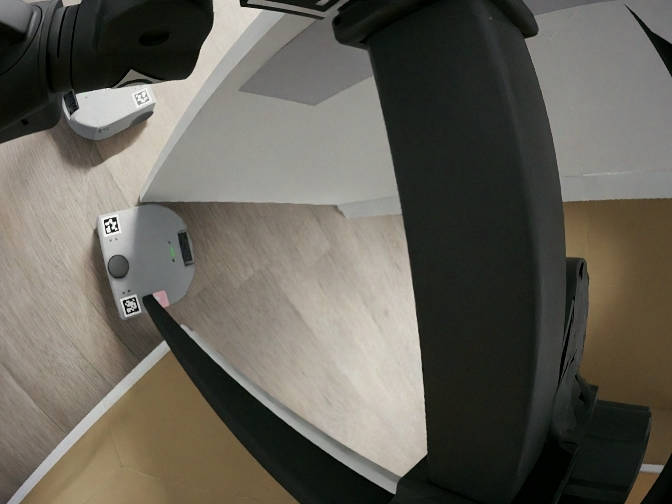

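Call:
execute_actions([
  {"r2":{"base":{"rotate_rad":-0.12},"joints":{"wrist_yaw_rad":2.2}}},
], cameras=[])

Call:
execute_actions([
  {"r2":{"base":{"translate_m":-0.2}}},
], cameras=["r2_nav_camera","r2_wrist_camera"])

Scene clock: 343.83 s.
r1.base_odometry: x=+1.531 y=-0.242 heading=+0.561 (m, m, rad; r1's odometry frame)
r1.turned_by_wheels: +0.000 (rad since the last result)
r1.turned_by_imu: -0.001 (rad since the last result)
r1.base_tilt: forward=+0.9 right=-1.4 (deg)
r1.lidar_m: 2.23 2.27 2.37 2.22 2.27 2.05 1.92 1.41 0.44 0.44 0.59 1.20
r1.head_depth_mm: 340 364 391 429 1036 1131 1226 / 351 373 399 428 462 497 539 / 364 328 353 380 413 439 - / 385 407 438 480 520 583 647 / 404 434 470 510 560 618 691 / 425 458 497 545 601 670 756 / 448 486 530 584 648 729 830
r1.base_status: not commanded
r1.joint_positions: lift_m=+0.899 arm_m=+0.001 wrist_yaw_rad=-0.016 wrist_pitch_rad=-0.027 wrist_roll_rad=+0.002 gripper_m=-0.010 head_pan_rad=-1.563 head_tilt_rad=-0.346
r1.joint_status: not commanded
r1.on_its_own: wrist_yaw_rad is held at -0.027, not at your -0.100, by its stall guard, which is not easing now; gripper_m is held at -0.011, not at your -0.020, by its stall guard, which is not easing now
r1.motor_effort: left_wheel=+2(2) right_wheel=-3(3) lift_m=+39(40) arm_m=-9(9) wrist_yaw_rad=-9(9) wrist_pitch_rad=+11(10) wrist_roll_rad=+0(0) gripper_m=-20(20) head_pan_rad=-5(5) head_tilt_rad=-3(3) (%)
r1.hand_pose: x=-0.0256 y=-0.4010 z=+1.0071 quat_wxyz=(+0.707, +0.004, -0.707, -0.016) (m; r1's base frame)
r1.wrist_depth_mm: 324 271 232 126 179 432 220 / 347 285 243 131 184 475 714 / 365 300 252 136 192 500 761 / 396 322 266 141 199 520 792 / 424 340 291 147 204 789 823 / 466 367 - 153 207 822 846 / 511 408 312 163 227 873 890
r2.base_odometry: x=-1.558 y=-0.968 heading=+2.249 (m, m, rad; r2's odometry frame)
r2.turned_by_wheels: -0.120 (rad since the last result)
r2.turned_by_imu: -0.119 (rad since the last result)
r2.base_tilt: forward=+0.9 right=-1.7 (deg)
r2.lidar_m: 1.61 1.30 0.49 0.36 0.33 2.20 0.68 0.29 0.24 0.64 2.79 2.19
r2.head_depth_mm: - - - - 1404 712 - / - - - - 1376 1249 1086 / - - - - 1381 1250 1143 / - - - - 1390 1257 - / 1599 - - - - 1255 1150 / 1518 1110 - - - 1083 980 / 892 939 - - - 700 658
r2.base_status: done
r2.joint_positions: lift_m=+0.999 arm_m=+0.002 wrist_yaw_rad=+2.197 wrist_pitch_rad=-0.030 wrist_roll_rad=+0.007 gripper_m=+0.094 head_pan_rad=-3.393 head_tilt_rad=-0.888
r2.joint_status: all done
r2.on_its_own: gripper_m is held at +0.093, not at your +0.050, by its stall guard, which is not easing now
r2.motor_effort: left_wheel=+2(5) right_wheel=-3(6) lift_m=+49(49) arm_m=-3(2) wrist_yaw_rad=+2(3) wrist_pitch_rad=+10(10) wrist_roll_rad=+0(0) gripper_m=-19(19) head_pan_rad=-3(2) head_tilt_rad=-4(4) (%)
r2.hand_pose: x=+0.1856 y=+0.0022 z=+1.1065 quat_wxyz=(+0.330, +0.637, -0.313, +0.623) (m; r2's base frame)
r2.wrist_depth_mm: 457 624 - - - - - / 465 632 - - - - - / 460 638 - 126 175 - - / 469 641 896 173 177 - - / 472 585 148 131 147 - - / 469 - 155 144 154 132 - / 450 639 158 158 138 - -
pictures: none
No camera images: the call's "cameras" was empty. Leave "cameras" out to get every camera's image.

Scene clock: 346.80 s.
r1.base_odometry: x=+1.531 y=-0.242 heading=+0.561 (m, m, rad; r1's odometry frame)
r1.turned_by_wheels: +0.000 (rad since the last result)
r1.turned_by_imu: -0.001 (rad since the last result)
r1.base_tilt: forward=+0.7 right=-1.5 (deg)
r1.lidar_m: 2.23 2.27 2.37 2.22 2.27 2.04 1.92 1.41 0.43 0.43 0.59 1.21
r1.head_depth_mm: 337 361 388 420 1036 1146 1256 / 348 371 396 425 459 496 534 / 362 337 404 435 418 437 - / 379 404 435 471 518 575 642 / 401 431 466 508 556 615 686 / 423 456 494 541 598 666 750 / 446 483 528 581 646 725 828
r1.base_status: not commanded
r1.joint_positions: lift_m=+0.899 arm_m=+0.000 wrist_yaw_rad=-0.010 wrist_pitch_rad=-0.028 wrist_roll_rad=+0.002 gripper_m=-0.010 head_pan_rad=-1.563 head_tilt_rad=-0.346
r1.joint_status: not commanded
r1.on_its_own: wrist_yaw_rad is held at -0.027, not at your -0.100, by its stall guard, which is not easing now; gripper_m is held at -0.011, not at your -0.020, by its stall guard, which is not easing now; wrist_yaw_rad is at rest, and its effort (-15) is outside its rest range (-12 to +12)
r1.motor_effort: left_wheel=+2(2) right_wheel=-4(5) lift_m=+40(40) arm_m=+2(9) wrist_yaw_rad=-15(14) wrist_pitch_rad=+10(10) wrist_roll_rad=+0(0) gripper_m=-21(20) head_pan_rad=-5(5) head_tilt_rad=-2(3) (%)
r1.hand_pose: x=-0.0241 y=-0.4002 z=+1.0068 quat_wxyz=(+0.707, +0.007, -0.707, -0.014) (m; r1's base frame)
r1.wrist_depth_mm: 327 276 232 125 177 169 233 / 346 287 243 130 184 234 249 / 372 303 253 134 190 730 751 / 401 321 266 140 198 738 786 / 433 344 291 144 201 779 809 / 473 368 - 151 206 818 879 / 518 413 314 162 225 871 901
r2.base_odometry: x=-1.432 y=-1.123 heading=+2.250 (m, m, rad; r2's odometry frame)
r2.turned_by_wheels: +0.000 (rad since the last result)
r2.turned_by_imu: -0.001 (rad since the last result)
r2.base_tilt: forward=+7.5 right=-1.8 (deg)
r2.lidar_m: 1.44 0.93 0.36 0.26 0.33 2.00 0.64 0.28 0.21 0.21 0.22 1.50
r2.head_depth_mm: - - - - 1478 1285 - / - - - - 1469 1294 1148 / - - - - 1458 1301 1172 / - - - - 1462 1304 - / 1508 - - - - 1313 1186 / 1446 1507 - - - 1033 937 / 832 887 - - - 681 639
r2.base_status: done
r2.joint_positions: lift_m=+1.000 arm_m=+0.002 wrist_yaw_rad=+2.213 wrist_pitch_rad=-0.030 wrist_roll_rad=+0.007 gripper_m=+0.094 head_pan_rad=-3.394 head_tilt_rad=-0.890
r2.joint_status: not commanded
r2.on_its_own: base_tilt is 6.6 degrees off its reading at the scene's start (forward=+0.9 right=-1.7); gripper_m is held at +0.093, not at your +0.050, by its stall guard, which is not easing now
r2.motor_effort: left_wheel=+4(10) right_wheel=-14(25) lift_m=+46(49) arm_m=-1(2) wrist_yaw_rad=-10(22) wrist_pitch_rad=+10(11) wrist_roll_rad=+0(0) gripper_m=-20(19) head_pan_rad=-3(3) head_tilt_rad=-4(4) (%)
r2.hand_pose: x=+0.1832 y=+0.0057 z=+1.1064 quat_wxyz=(+0.326, +0.639, -0.308, +0.625) (m; r2's base frame)
r2.wrist_depth_mm: 425 581 944 - - - - / 423 572 940 - - - - / 420 574 933 127 175 - - / 422 571 780 172 178 - - / 421 509 148 132 146 - - / 410 - 155 144 155 131 - / 397 570 158 158 139 - -
pictures: r2_nav_camera (sideways: a quarter turn counterclockwise sets it upright), r2_wrist_camera
camera_calibration (this result's frames):
r2_nav_camera: T_world_to_cam=[[-0.747679, 0.183671, 0.638154, -0.788283], [0.247131, 0.968923, 0.0106736, 0.0422705], [-0.616362, 0.165688, -0.769834, 0.964898], [0, 0, 0, 1]] pos_world=[-0.00510222, -0.0560442, 1.24541]
r2_wrist_camera: T_world_to_cam=[[0.638681, -0.769468, -0.00226667, -0.105691], [-0.15938, -0.129407, -0.978699, 1.14338], [0.752785, 0.625438, -0.205288, 0.24516], [0, 0, 0, 1]] pos_world=[0.0651823, -0.0866966, 1.16911]
Images, in order (width x height): r2_nav_camera 672x504, r2_wrist_camera 644x364.

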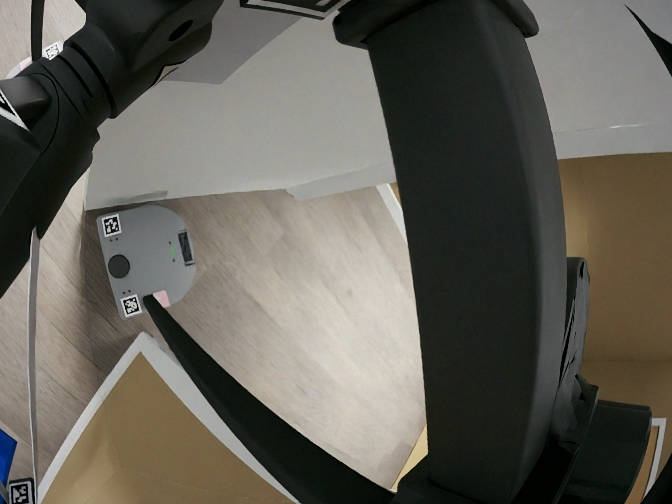

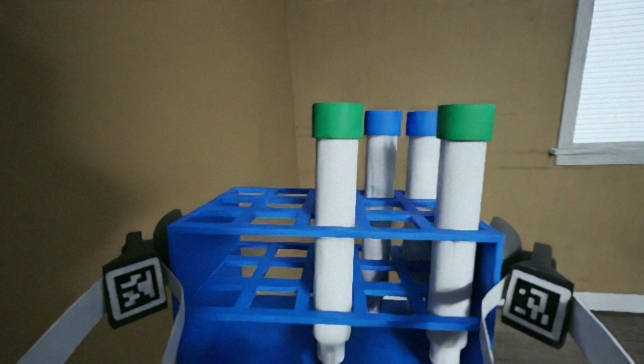

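Call:
execute_actions([
  {"r2":{"base":{"translate_m":0.07}}},
], cameras=["r2_nav_camera","r1_nav_camera"])

Scene clock: 350.47 s.
r1.base_odometry: x=+1.531 y=-0.242 heading=+0.561 (m, m, rad; r1's odometry frame)
r1.turned_by_wheels: +0.000 (rad since the last result)
r1.turned_by_imu: -0.001 (rad since the last result)
r1.base_tilt: forward=+0.8 right=-1.5 (deg)
r1.lidar_m: 2.23 2.27 2.36 2.23 2.27 2.04 1.93 1.41 0.43 0.43 0.59 1.20
r1.head_depth_mm: 337 360 388 421 879 1148 1261 / 349 371 396 425 459 495 535 / 361 337 404 435 413 437 - / 379 404 435 471 520 574 643 / 402 431 465 507 555 615 686 / 423 456 495 541 598 666 751 / 447 484 528 581 645 727 830
r1.base_status: not commanded
r1.joint_positions: lift_m=+0.899 arm_m=+0.000 wrist_yaw_rad=-0.010 wrist_pitch_rad=-0.028 wrist_roll_rad=+0.002 gripper_m=-0.010 head_pan_rad=-1.563 head_tilt_rad=-0.346
r1.joint_status: not commanded
r1.on_its_own: wrist_yaw_rad is held at -0.027, not at your -0.100, by its stall guard, which is not easing now; gripper_m is held at -0.011, not at your -0.020, by its stall guard, which is not easing now; wrist_yaw_rad is at rest, and its effort (-14) is outside its rest range (-12 to +12)
r1.motor_effort: left_wheel=+2(2) right_wheel=-3(4) lift_m=+40(39) arm_m=+2(2) wrist_yaw_rad=-14(14) wrist_pitch_rad=+10(11) wrist_roll_rad=+0(0) gripper_m=-20(21) head_pan_rad=-4(5) head_tilt_rad=-2(3) (%)
r1.hand_pose: x=-0.0241 y=-0.4002 z=+1.0068 quat_wxyz=(+0.707, +0.007, -0.707, -0.014) (m; r1's base frame)
r1.wrist_depth_mm: 331 274 232 125 177 170 237 / 351 287 242 130 184 239 252 / 376 305 253 135 190 714 745 / 402 321 266 140 197 748 786 / 433 341 292 145 200 780 824 / 466 365 - 151 204 816 842 / 517 410 313 161 223 860 900
r2.base_odometry: x=-1.476 y=-1.069 heading=+2.250 (m, m, rad; r2's odometry frame)
r2.turned_by_wheels: +0.001 (rad since the last result)
r2.turned_by_imu: +0.001 (rad since the last result)
r2.base_tilt: forward=+3.8 right=-1.7 (deg)
r2.lidar_m: 1.71 1.08 0.40 0.28 0.28 2.06 0.65 0.28 0.22 0.21 0.49 2.33
r2.head_depth_mm: - - - - 1435 1267 - / - - - - 1421 1266 1134 / - - - - 1415 1269 1158 / - - - - 1417 1280 - / 1520 - - - - 1281 1162 / 1447 1038 - - - 1052 955 / 833 892 - - - 687 646
r2.base_status: done
r2.joint_positions: lift_m=+1.000 arm_m=+0.002 wrist_yaw_rad=+2.216 wrist_pitch_rad=-0.030 wrist_roll_rad=+0.007 gripper_m=+0.094 head_pan_rad=-3.394 head_tilt_rad=-0.890
r2.joint_status: not commanded
r2.on_its_own: gripper_m is held at +0.093, not at your +0.050, by its stall guard, which is not easing now; right_wheel is at rest, and its effort (-19) is outside its rest range (-18 to +18)
r2.motor_effort: left_wheel=+4(8) right_wheel=-19(18) lift_m=+47(46) arm_m=+0(0) wrist_yaw_rad=-12(12) wrist_pitch_rad=+10(10) wrist_roll_rad=+0(0) gripper_m=-19(19) head_pan_rad=-2(2) head_tilt_rad=-4(4) (%)
r2.hand_pose: x=+0.1827 y=+0.0064 z=+1.1064 quat_wxyz=(+0.324, +0.640, -0.307, +0.626) (m; r2's base frame)
r2.wrist_depth_mm: 419 569 908 - - - - / 420 564 923 - - - - / 424 566 907 127 175 - - / 420 568 772 173 178 - - / 422 516 148 132 147 - - / 414 - 155 144 155 132 - / 400 563 157 158 139 - -
pictures: r1_nav_camera (sideways: a quarter turn counterclockwise sets it upright), r2_nav_camera (sideways: a quarter turn counterclockwise sets it upright)
camera_calibration (this result's frames):
r1_nav_camera: T_world_to_cam=[[-0.0523085, -0.37174, 0.926862, -1.16125], [-0.998357, 0.0411887, -0.0398238, 0.105258], [-0.0233721, -0.927423, -0.373284, 0.44189], [0, 0, 0, 1]] pos_world=[0.0546698, -0.0261985, 1.24546]
r2_nav_camera: T_world_to_cam=[[-0.747729, 0.183684, 0.638093, -0.788202], [0.24713, 0.968923, 0.0106734, 0.0422708], [-0.616302, 0.165673, -0.769886, 0.964964], [0, 0, 0, 1]] pos_world=[-0.00509784, -0.0560453, 1.24541]
Images, in order (width x height): r1_nav_camera 672x504, r2_nav_camera 672x504.

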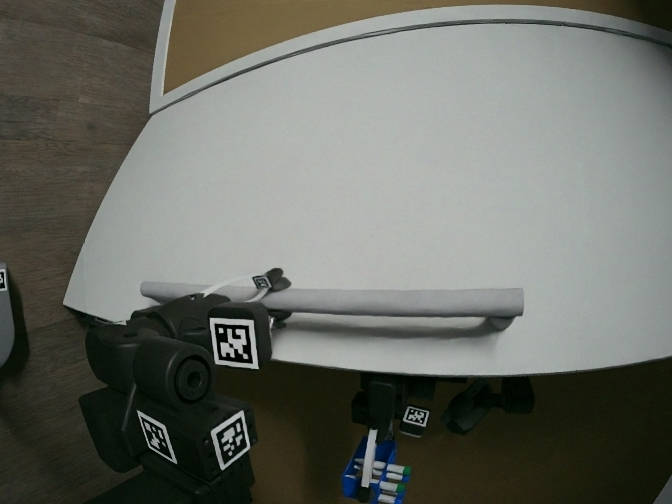

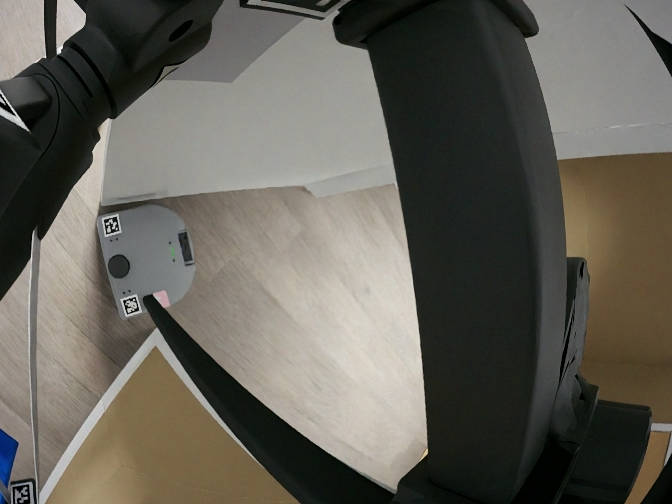

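Call:
execute_actions([
  {"r2":{"base":{"translate_m":0.12}}},
], cameras=[])

Call:
execute_actions([
  {"r1":{"joints":{"gripper_m":0.1}}},
], cameras=[])

Call:
execute_actions([
  {"r1":{"joints":{"wrist_yaw_rad":1.2}}},
], cameras=[])

Call:
execute_actions([
  {"r1":{"base":{"translate_m":-0.32},"joints":{"lift_m":0.4,"gripper_m":0.0}}},
], cameras=["r2_nav_camera","r1_nav_camera"])

Scene clock: 367.13 s.
r1.base_odometry: x=+1.531 y=-0.242 heading=+0.560 (m, m, rad; r1's odometry frame)
r1.turned_by_wheels: +0.000 (rad since the last result)
r1.turned_by_imu: -0.002 (rad since the last result)
r1.base_tilt: forward=+0.8 right=-1.4 (deg)
r1.lidar_m: 2.22 2.26 2.37 2.22 2.27 2.05 1.92 1.41 0.44 0.44 0.59 1.20
r1.head_depth_mm: 339 363 391 428 1032 1110 1000 / 352 373 399 429 463 497 539 / 364 328 352 379 412 439 - / 385 407 439 479 522 583 647 / 404 434 469 510 560 618 692 / 425 458 497 544 600 670 753 / 448 486 530 584 648 730 832
r1.base_status: not commanded
r1.joint_positions: lift_m=+0.899 arm_m=+0.000 wrist_yaw_rad=-0.016 wrist_pitch_rad=-0.028 wrist_roll_rad=+0.002 gripper_m=-0.010 head_pan_rad=-1.563 head_tilt_rad=-0.346
r1.joint_status: not commanded
r1.on_its_own: wrist_yaw_rad is held at -0.027, not at your -0.100, by its stall guard, which is not easing now; gripper_m is held at -0.011, not at your -0.020, by its stall guard, which is not easing now
r1.motor_effort: left_wheel=+2(2) right_wheel=-3(4) lift_m=+40(40) arm_m=-2(2) wrist_yaw_rad=-10(14) wrist_pitch_rad=+10(11) wrist_roll_rad=+0(0) gripper_m=-19(20) head_pan_rad=-5(4) head_tilt_rad=-2(2) (%)
r1.hand_pose: x=-0.0254 y=-0.4005 z=+1.0070 quat_wxyz=(+0.707, +0.005, -0.707, -0.016) (m; r1's base frame)
r1.wrist_depth_mm: 328 272 233 127 180 435 213 / 347 287 243 132 186 471 705 / 369 302 255 137 192 501 741 / 397 318 268 142 199 762 788 / 428 343 295 147 204 793 827 / 465 369 - 153 207 834 850 / 504 402 312 164 227 862 885
r2.base_odometry: x=-1.552 y=-0.976 heading=+2.250 (m, m, rad; r2's odometry frame)
r2.turned_by_wheels: +0.000 (rad since the last result)
r2.turned_by_imu: +0.000 (rad since the last result)
r2.base_tilt: forward=+0.9 right=-1.7 (deg)
r2.lidar_m: 1.62 1.28 0.48 0.35 0.33 2.18 0.67 0.29 0.23 0.65 2.80 2.21
r2.head_depth_mm: - - - - 1396 735 - / - - - - 1387 1247 1102 / - - - - 1375 1252 1143 / - - - - 1376 1253 - / 1594 - - - - 1257 1145 / 1515 1100 - - - 1076 975 / 883 935 - - - 697 656
r2.base_status: done
r2.joint_positions: lift_m=+1.000 arm_m=+0.002 wrist_yaw_rad=+2.201 wrist_pitch_rad=-0.030 wrist_roll_rad=+0.007 gripper_m=+0.094 head_pan_rad=-3.394 head_tilt_rad=-0.890
r2.joint_status: not commanded
r2.on_its_own: gripper_m is held at +0.093, not at your +0.050, by its stall guard, which is not easing now
r2.motor_effort: left_wheel=+0(12) right_wheel=-1(20) lift_m=+46(46) arm_m=+1(0) wrist_yaw_rad=-1(15) wrist_pitch_rad=+10(10) wrist_roll_rad=+0(0) gripper_m=-20(20) head_pan_rad=-3(2) head_tilt_rad=-4(4) (%)
r2.hand_pose: x=+0.1851 y=+0.0033 z=+1.1064 quat_wxyz=(+0.329, +0.637, -0.312, +0.623) (m; r2's base frame)
r2.wrist_depth_mm: 456 615 986 - - - - / 458 619 - - - - - / 458 627 - - 175 - - / 462 633 879 173 178 - - / 468 569 148 130 147 133 - / 460 - 155 144 154 131 - / 444 629 157 158 138 - -
pictures: none
No camera images: the call's "cameras" was empty. Leave "cameras" out to get every camera's image.

Scene clock: 369.13 s.
r1.base_odometry: x=+1.531 y=-0.242 heading=+0.560 (m, m, rad; r1's odometry frame)
r1.turned_by_wheels: +0.000 (rad since the last result)
r1.turned_by_imu: -0.001 (rad since the last result)
r1.base_tilt: forward=+0.7 right=-1.5 (deg)
r1.lidar_m: 2.23 2.26 2.37 2.23 2.27 2.04 1.93 1.41 0.47 0.48 0.63 1.21
r1.head_depth_mm: 372 397 428 465 518 896 988 / 387 411 440 472 510 562 - / 399 352 380 412 453 489 - / 420 448 483 521 568 618 696 / 438 470 508 550 604 674 741 / 458 494 535 583 643 715 804 / 480 519 565 620 689 769 873
r1.base_status: not commanded
r1.joint_positions: lift_m=+0.899 arm_m=+0.000 wrist_yaw_rad=-0.025 wrist_pitch_rad=-0.024 wrist_roll_rad=+0.002 gripper_m=+0.100 head_pan_rad=-1.563 head_tilt_rad=-0.346
r1.joint_status: all done
r1.on_its_own: wrist_yaw_rad is held at -0.027, not at your -0.100, by its stall guard, which is not easing now
r1.motor_effort: left_wheel=+1(2) right_wheel=+0(3) lift_m=+40(40) arm_m=-2(2) wrist_yaw_rad=-2(10) wrist_pitch_rad=+8(10) wrist_roll_rad=+0(0) gripper_m=+1(79) head_pan_rad=-4(4) head_tilt_rad=-3(3) (%)
r1.hand_pose: x=-0.0277 y=-0.4005 z=+1.0079 quat_wxyz=(+0.707, +0.000, -0.707, -0.018) (m; r1's base frame)
r1.wrist_depth_mm: 353 309 271 159 215 442 211 / 373 325 282 165 223 477 712 / 403 340 293 173 231 723 773 / 423 357 308 181 239 738 779 / 454 388 316 187 255 802 856 / 492 425 332 196 262 827 880 / 533 421 358 206 267 880 916
r2.base_odometry: x=-1.552 y=-0.976 heading=+2.250 (m, m, rad; r2's odometry frame)
r2.turned_by_wheels: +0.000 (rad since the last result)
r2.turned_by_imu: -0.001 (rad since the last result)
r2.base_tilt: forward=+0.9 right=-1.6 (deg)
r2.lidar_m: 1.62 1.29 0.48 0.35 0.33 2.19 0.62 0.24 0.20 0.64 2.80 2.22
r2.head_depth_mm: - - - - 1399 725 - / - - - - 1394 1245 1103 / - - - - 1381 1250 1146 / - - - - 1380 1255 - / 1593 - - - 1364 1257 1151 / 1513 1105 - - - 947 819 / 885 929 - - - 598 547
r2.base_status: not commanded
r2.joint_positions: lift_m=+1.000 arm_m=+0.002 wrist_yaw_rad=+2.200 wrist_pitch_rad=-0.031 wrist_roll_rad=+0.007 gripper_m=+0.094 head_pan_rad=-3.395 head_tilt_rad=-0.891
r2.joint_status: not commanded
r2.on_its_own: gripper_m is held at +0.093, not at your +0.050, by its stall guard, which is not easing now
r2.motor_effort: left_wheel=-1(6) right_wheel=+0(7) lift_m=+47(47) arm_m=+0(1) wrist_yaw_rad=+0(1) wrist_pitch_rad=+10(11) wrist_roll_rad=+0(0) gripper_m=-20(19) head_pan_rad=-2(3) head_tilt_rad=-4(4) (%)
r2.hand_pose: x=+0.1851 y=+0.0031 z=+1.1063 quat_wxyz=(+0.330, +0.637, -0.312, +0.623) (m; r2's base frame)
r2.wrist_depth_mm: 450 605 - - - - - / 457 615 - - - - - / 459 625 - 126 174 - - / 459 632 879 173 176 - - / 464 569 148 131 147 - - / 461 - 155 145 155 131 - / 440 630 158 158 138 - -
pictures: none
No camera images: the call's "cameras" was empty. Leave "cameras" out to get every camera's image.

Scene clock: 372.20 s.
r1.base_odometry: x=+1.531 y=-0.242 heading=+0.560 (m, m, rad; r1's odometry frame)
r1.turned_by_wheels: +0.000 (rad since the last result)
r1.turned_by_imu: -0.193 (rad since the last result)
r1.base_tilt: forward=+0.7 right=-1.5 (deg)
r1.lidar_m: 1.81 2.26 2.59 2.22 2.22 2.20 1.89 1.88 0.63 0.47 0.53 0.94
r1.head_depth_mm: 518 525 970 502 1191 1308 1404 / 611 675 460 439 1138 1245 1344 / 816 683 465 998 1069 1163 1273 / 383 408 435 468 509 557 616 / 387 414 444 474 507 488 538 / 397 348 373 413 539 598 660 / 406 436 471 513 562 618 690
r1.base_status: not commanded
r1.joint_positions: lift_m=+0.899 arm_m=+0.000 wrist_yaw_rad=+1.197 wrist_pitch_rad=-0.024 wrist_roll_rad=+0.002 gripper_m=+0.100 head_pan_rad=-1.563 head_tilt_rad=-0.346
r1.joint_status: all done
r1.motor_effort: left_wheel=+1(9) right_wheel=+0(19) lift_m=+39(40) arm_m=+4(6) wrist_yaw_rad=+2(67) wrist_pitch_rad=+9(10) wrist_roll_rad=+0(0) gripper_m=+0(16) head_pan_rad=-5(5) head_tilt_rad=-2(3) (%)
r1.hand_pose: x=+0.2166 y=-0.2380 z=+1.0080 quat_wxyz=(+0.589, +0.406, -0.580, +0.391) (m; r1's base frame)
r1.wrist_depth_mm: - - - - 734 439 314 / - - - - 743 447 317 / - - - - 758 450 322 / - - - - 770 462 323 / - - - - - 456 323 / - - - - 893 420 326 / - - - - 821 504 330
r2.base_odometry: x=-1.552 y=-0.976 heading=+2.250 (m, m, rad; r2's odometry frame)
r2.turned_by_wheels: +0.000 (rad since the last result)
r2.turned_by_imu: +0.000 (rad since the last result)
r2.base_tilt: forward=+1.0 right=-1.8 (deg)
r2.lidar_m: 1.62 1.29 0.48 0.35 0.33 2.19 0.61 0.24 0.20 0.63 2.80 2.22
r2.head_depth_mm: - - - - 1398 727 - / - - - - 1386 1248 1102 / - - - - 1384 1252 1144 / - - - - 1389 1249 - / 1594 - - - 1358 1259 1149 / 1515 1103 - - - 948 821 / 887 932 - - - 598 547
r2.base_status: not commanded
r2.joint_positions: lift_m=+1.000 arm_m=+0.002 wrist_yaw_rad=+2.200 wrist_pitch_rad=-0.031 wrist_roll_rad=+0.007 gripper_m=+0.094 head_pan_rad=-3.395 head_tilt_rad=-0.891
r2.joint_status: not commanded
r2.on_its_own: gripper_m is held at +0.093, not at your +0.050, by its stall guard, which is not easing now
r2.motor_effort: left_wheel=+0(2) right_wheel=+0(2) lift_m=+47(47) arm_m=+0(1) wrist_yaw_rad=+1(0) wrist_pitch_rad=+11(10) wrist_roll_rad=+0(0) gripper_m=-20(20) head_pan_rad=-2(2) head_tilt_rad=-4(4) (%)
r2.hand_pose: x=+0.1851 y=+0.0031 z=+1.1063 quat_wxyz=(+0.330, +0.637, -0.312, +0.623) (m; r2's base frame)
r2.wrist_depth_mm: 455 623 - - - - - / 455 627 - - - - - / 460 625 - 180 174 - - / 462 630 875 173 177 - - / 467 572 147 130 146 - - / 457 - 155 145 155 130 - / 444 636 158 157 138 - -
pictures: none
No camera images: the call's "cameras" was empty. Leave "cameras" out to get every camera's image.

Scene clock: 377.57 s.
r1.base_odometry: x=+1.260 y=-0.412 heading=+0.560 (m, m, rad; r1's odometry frame)
r1.turned_by_wheels: +0.000 (rad since the last result)
r1.turned_by_imu: -0.004 (rad since the last result)
r1.base_tilt: forward=+0.7 right=-1.4 (deg)
r1.lidar_m: 1.97 2.56 2.49 2.13 2.13 1.85 1.59 1.59 1.17 0.63 0.56 0.76
r1.head_depth_mm: 966 1035 1109 1202 1309 1442 1427 / 939 1005 1074 1161 1262 1374 1436 / 910 969 1016 552 1218 1321 1403 / 888 943 978 548 1168 1273 1369 / 863 918 971 1027 1131 1225 1318 / 821 549 942 530 891 1105 1280 / 516 522 684 512 2173 1809 1482
r1.base_status: done
r1.joint_positions: lift_m=+0.401 arm_m=+0.000 wrist_yaw_rad=+1.198 wrist_pitch_rad=-0.022 wrist_roll_rad=+0.002 gripper_m=+0.000 head_pan_rad=-1.563 head_tilt_rad=-0.346
r1.joint_status: all done
r1.motor_effort: left_wheel=+2(4) right_wheel=+0(4) lift_m=+13(34) arm_m=+3(3) wrist_yaw_rad=+2(2) wrist_pitch_rad=+7(9) wrist_roll_rad=+0(0) gripper_m=-2(79) head_pan_rad=-4(5) head_tilt_rad=-2(2) (%)
r1.hand_pose: x=+0.2166 y=-0.2380 z=+0.5095 quat_wxyz=(+0.588, +0.405, -0.580, +0.392) (m; r1's base frame)
r1.wrist_depth_mm: - - - - 516 311 - / - - - - 525 333 - / - - - - 546 343 - / - - - - 550 369 - / - - - - 555 367 - / - - - 969 513 404 - / 854 862 834 830 646 416 768
r2.base_odometry: x=-1.552 y=-0.976 heading=+2.250 (m, m, rad; r2's odometry frame)
r2.turned_by_wheels: +0.000 (rad since the last result)
r2.turned_by_imu: +0.000 (rad since the last result)
r2.base_tilt: forward=+0.9 right=-1.6 (deg)
r2.lidar_m: 1.62 1.29 0.48 0.35 0.33 2.19 0.62 0.24 0.20 2.90 0.63 2.22
r2.head_depth_mm: - - - - 1397 725 - / - - - - 1392 1248 1105 / - - - - 1377 1251 1143 / - - - - 1379 1253 - / 1584 - - - 1355 1259 1152 / 1518 1102 - - - 951 820 / 887 931 - - - 598 546
r2.base_status: not commanded
r2.joint_positions: lift_m=+1.000 arm_m=+0.002 wrist_yaw_rad=+2.200 wrist_pitch_rad=-0.031 wrist_roll_rad=+0.007 gripper_m=+0.094 head_pan_rad=-3.395 head_tilt_rad=-0.891
r2.joint_status: not commanded
r2.on_its_own: gripper_m is held at +0.093, not at your +0.050, by its stall guard, which is not easing now
r2.motor_effort: left_wheel=+0(1) right_wheel=+1(1) lift_m=+46(47) arm_m=+0(0) wrist_yaw_rad=+0(0) wrist_pitch_rad=+10(10) wrist_roll_rad=+0(0) gripper_m=-19(19) head_pan_rad=-1(2) head_tilt_rad=-3(3) (%)
r2.hand_pose: x=+0.1851 y=+0.0031 z=+1.1063 quat_wxyz=(+0.330, +0.637, -0.312, +0.623) (m; r2's base frame)
r2.wrist_depth_mm: 453 615 - - - - - / 459 621 - - - - - / 464 628 - 181 174 - - / 459 631 872 174 177 - - / 464 576 148 131 146 - - / 463 - 155 145 155 131 - / 442 641 158 158 138 - -
pictures: r1_nav_camera (sideways: a quarter turn counterclockwise sets it upright), r2_nav_camera (sideways: a quarter turn counterclockwise sets it upright)
camera_calibration (this result's frames):
r1_nav_camera: T_world_to_cam=[[-0.0523587, -0.372163, 0.92669, -1.16102], [-0.998352, 0.0413505, -0.0398011, 0.105228], [-0.0235065, -0.927246, -0.373714, 0.442451], [0, 0, 0, 1]] pos_world=[0.0546658, -0.0261793, 1.24544]
r2_nav_camera: T_world_to_cam=[[-0.748239, 0.184685, 0.637204, -0.787041], [0.248177, 0.968656, 0.0106707, 0.0422679], [-0.615261, 0.166123, -0.770621, 0.965914], [0, 0, 0, 1]] pos_world=[-0.00509601, -0.0560494, 1.24541]
Images, in order (width x height): r1_nav_camera 672x504, r2_nav_camera 672x504.

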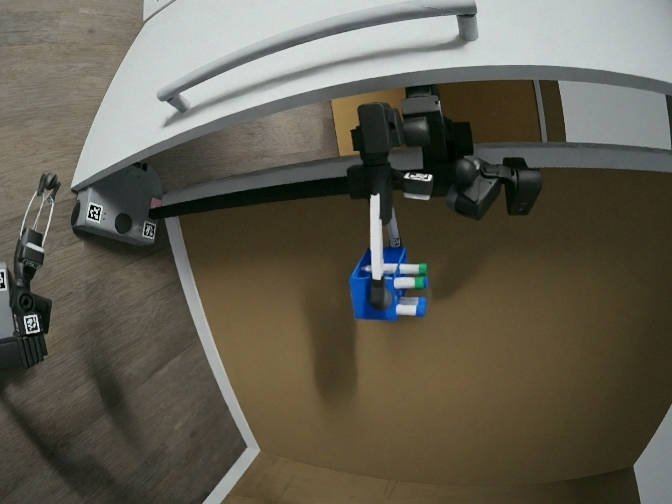

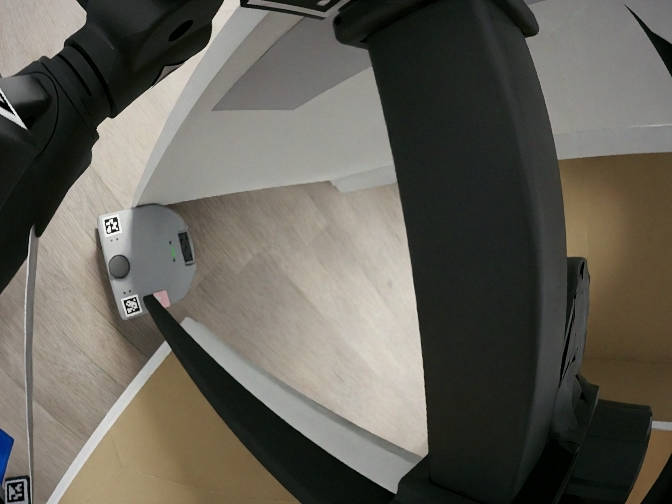

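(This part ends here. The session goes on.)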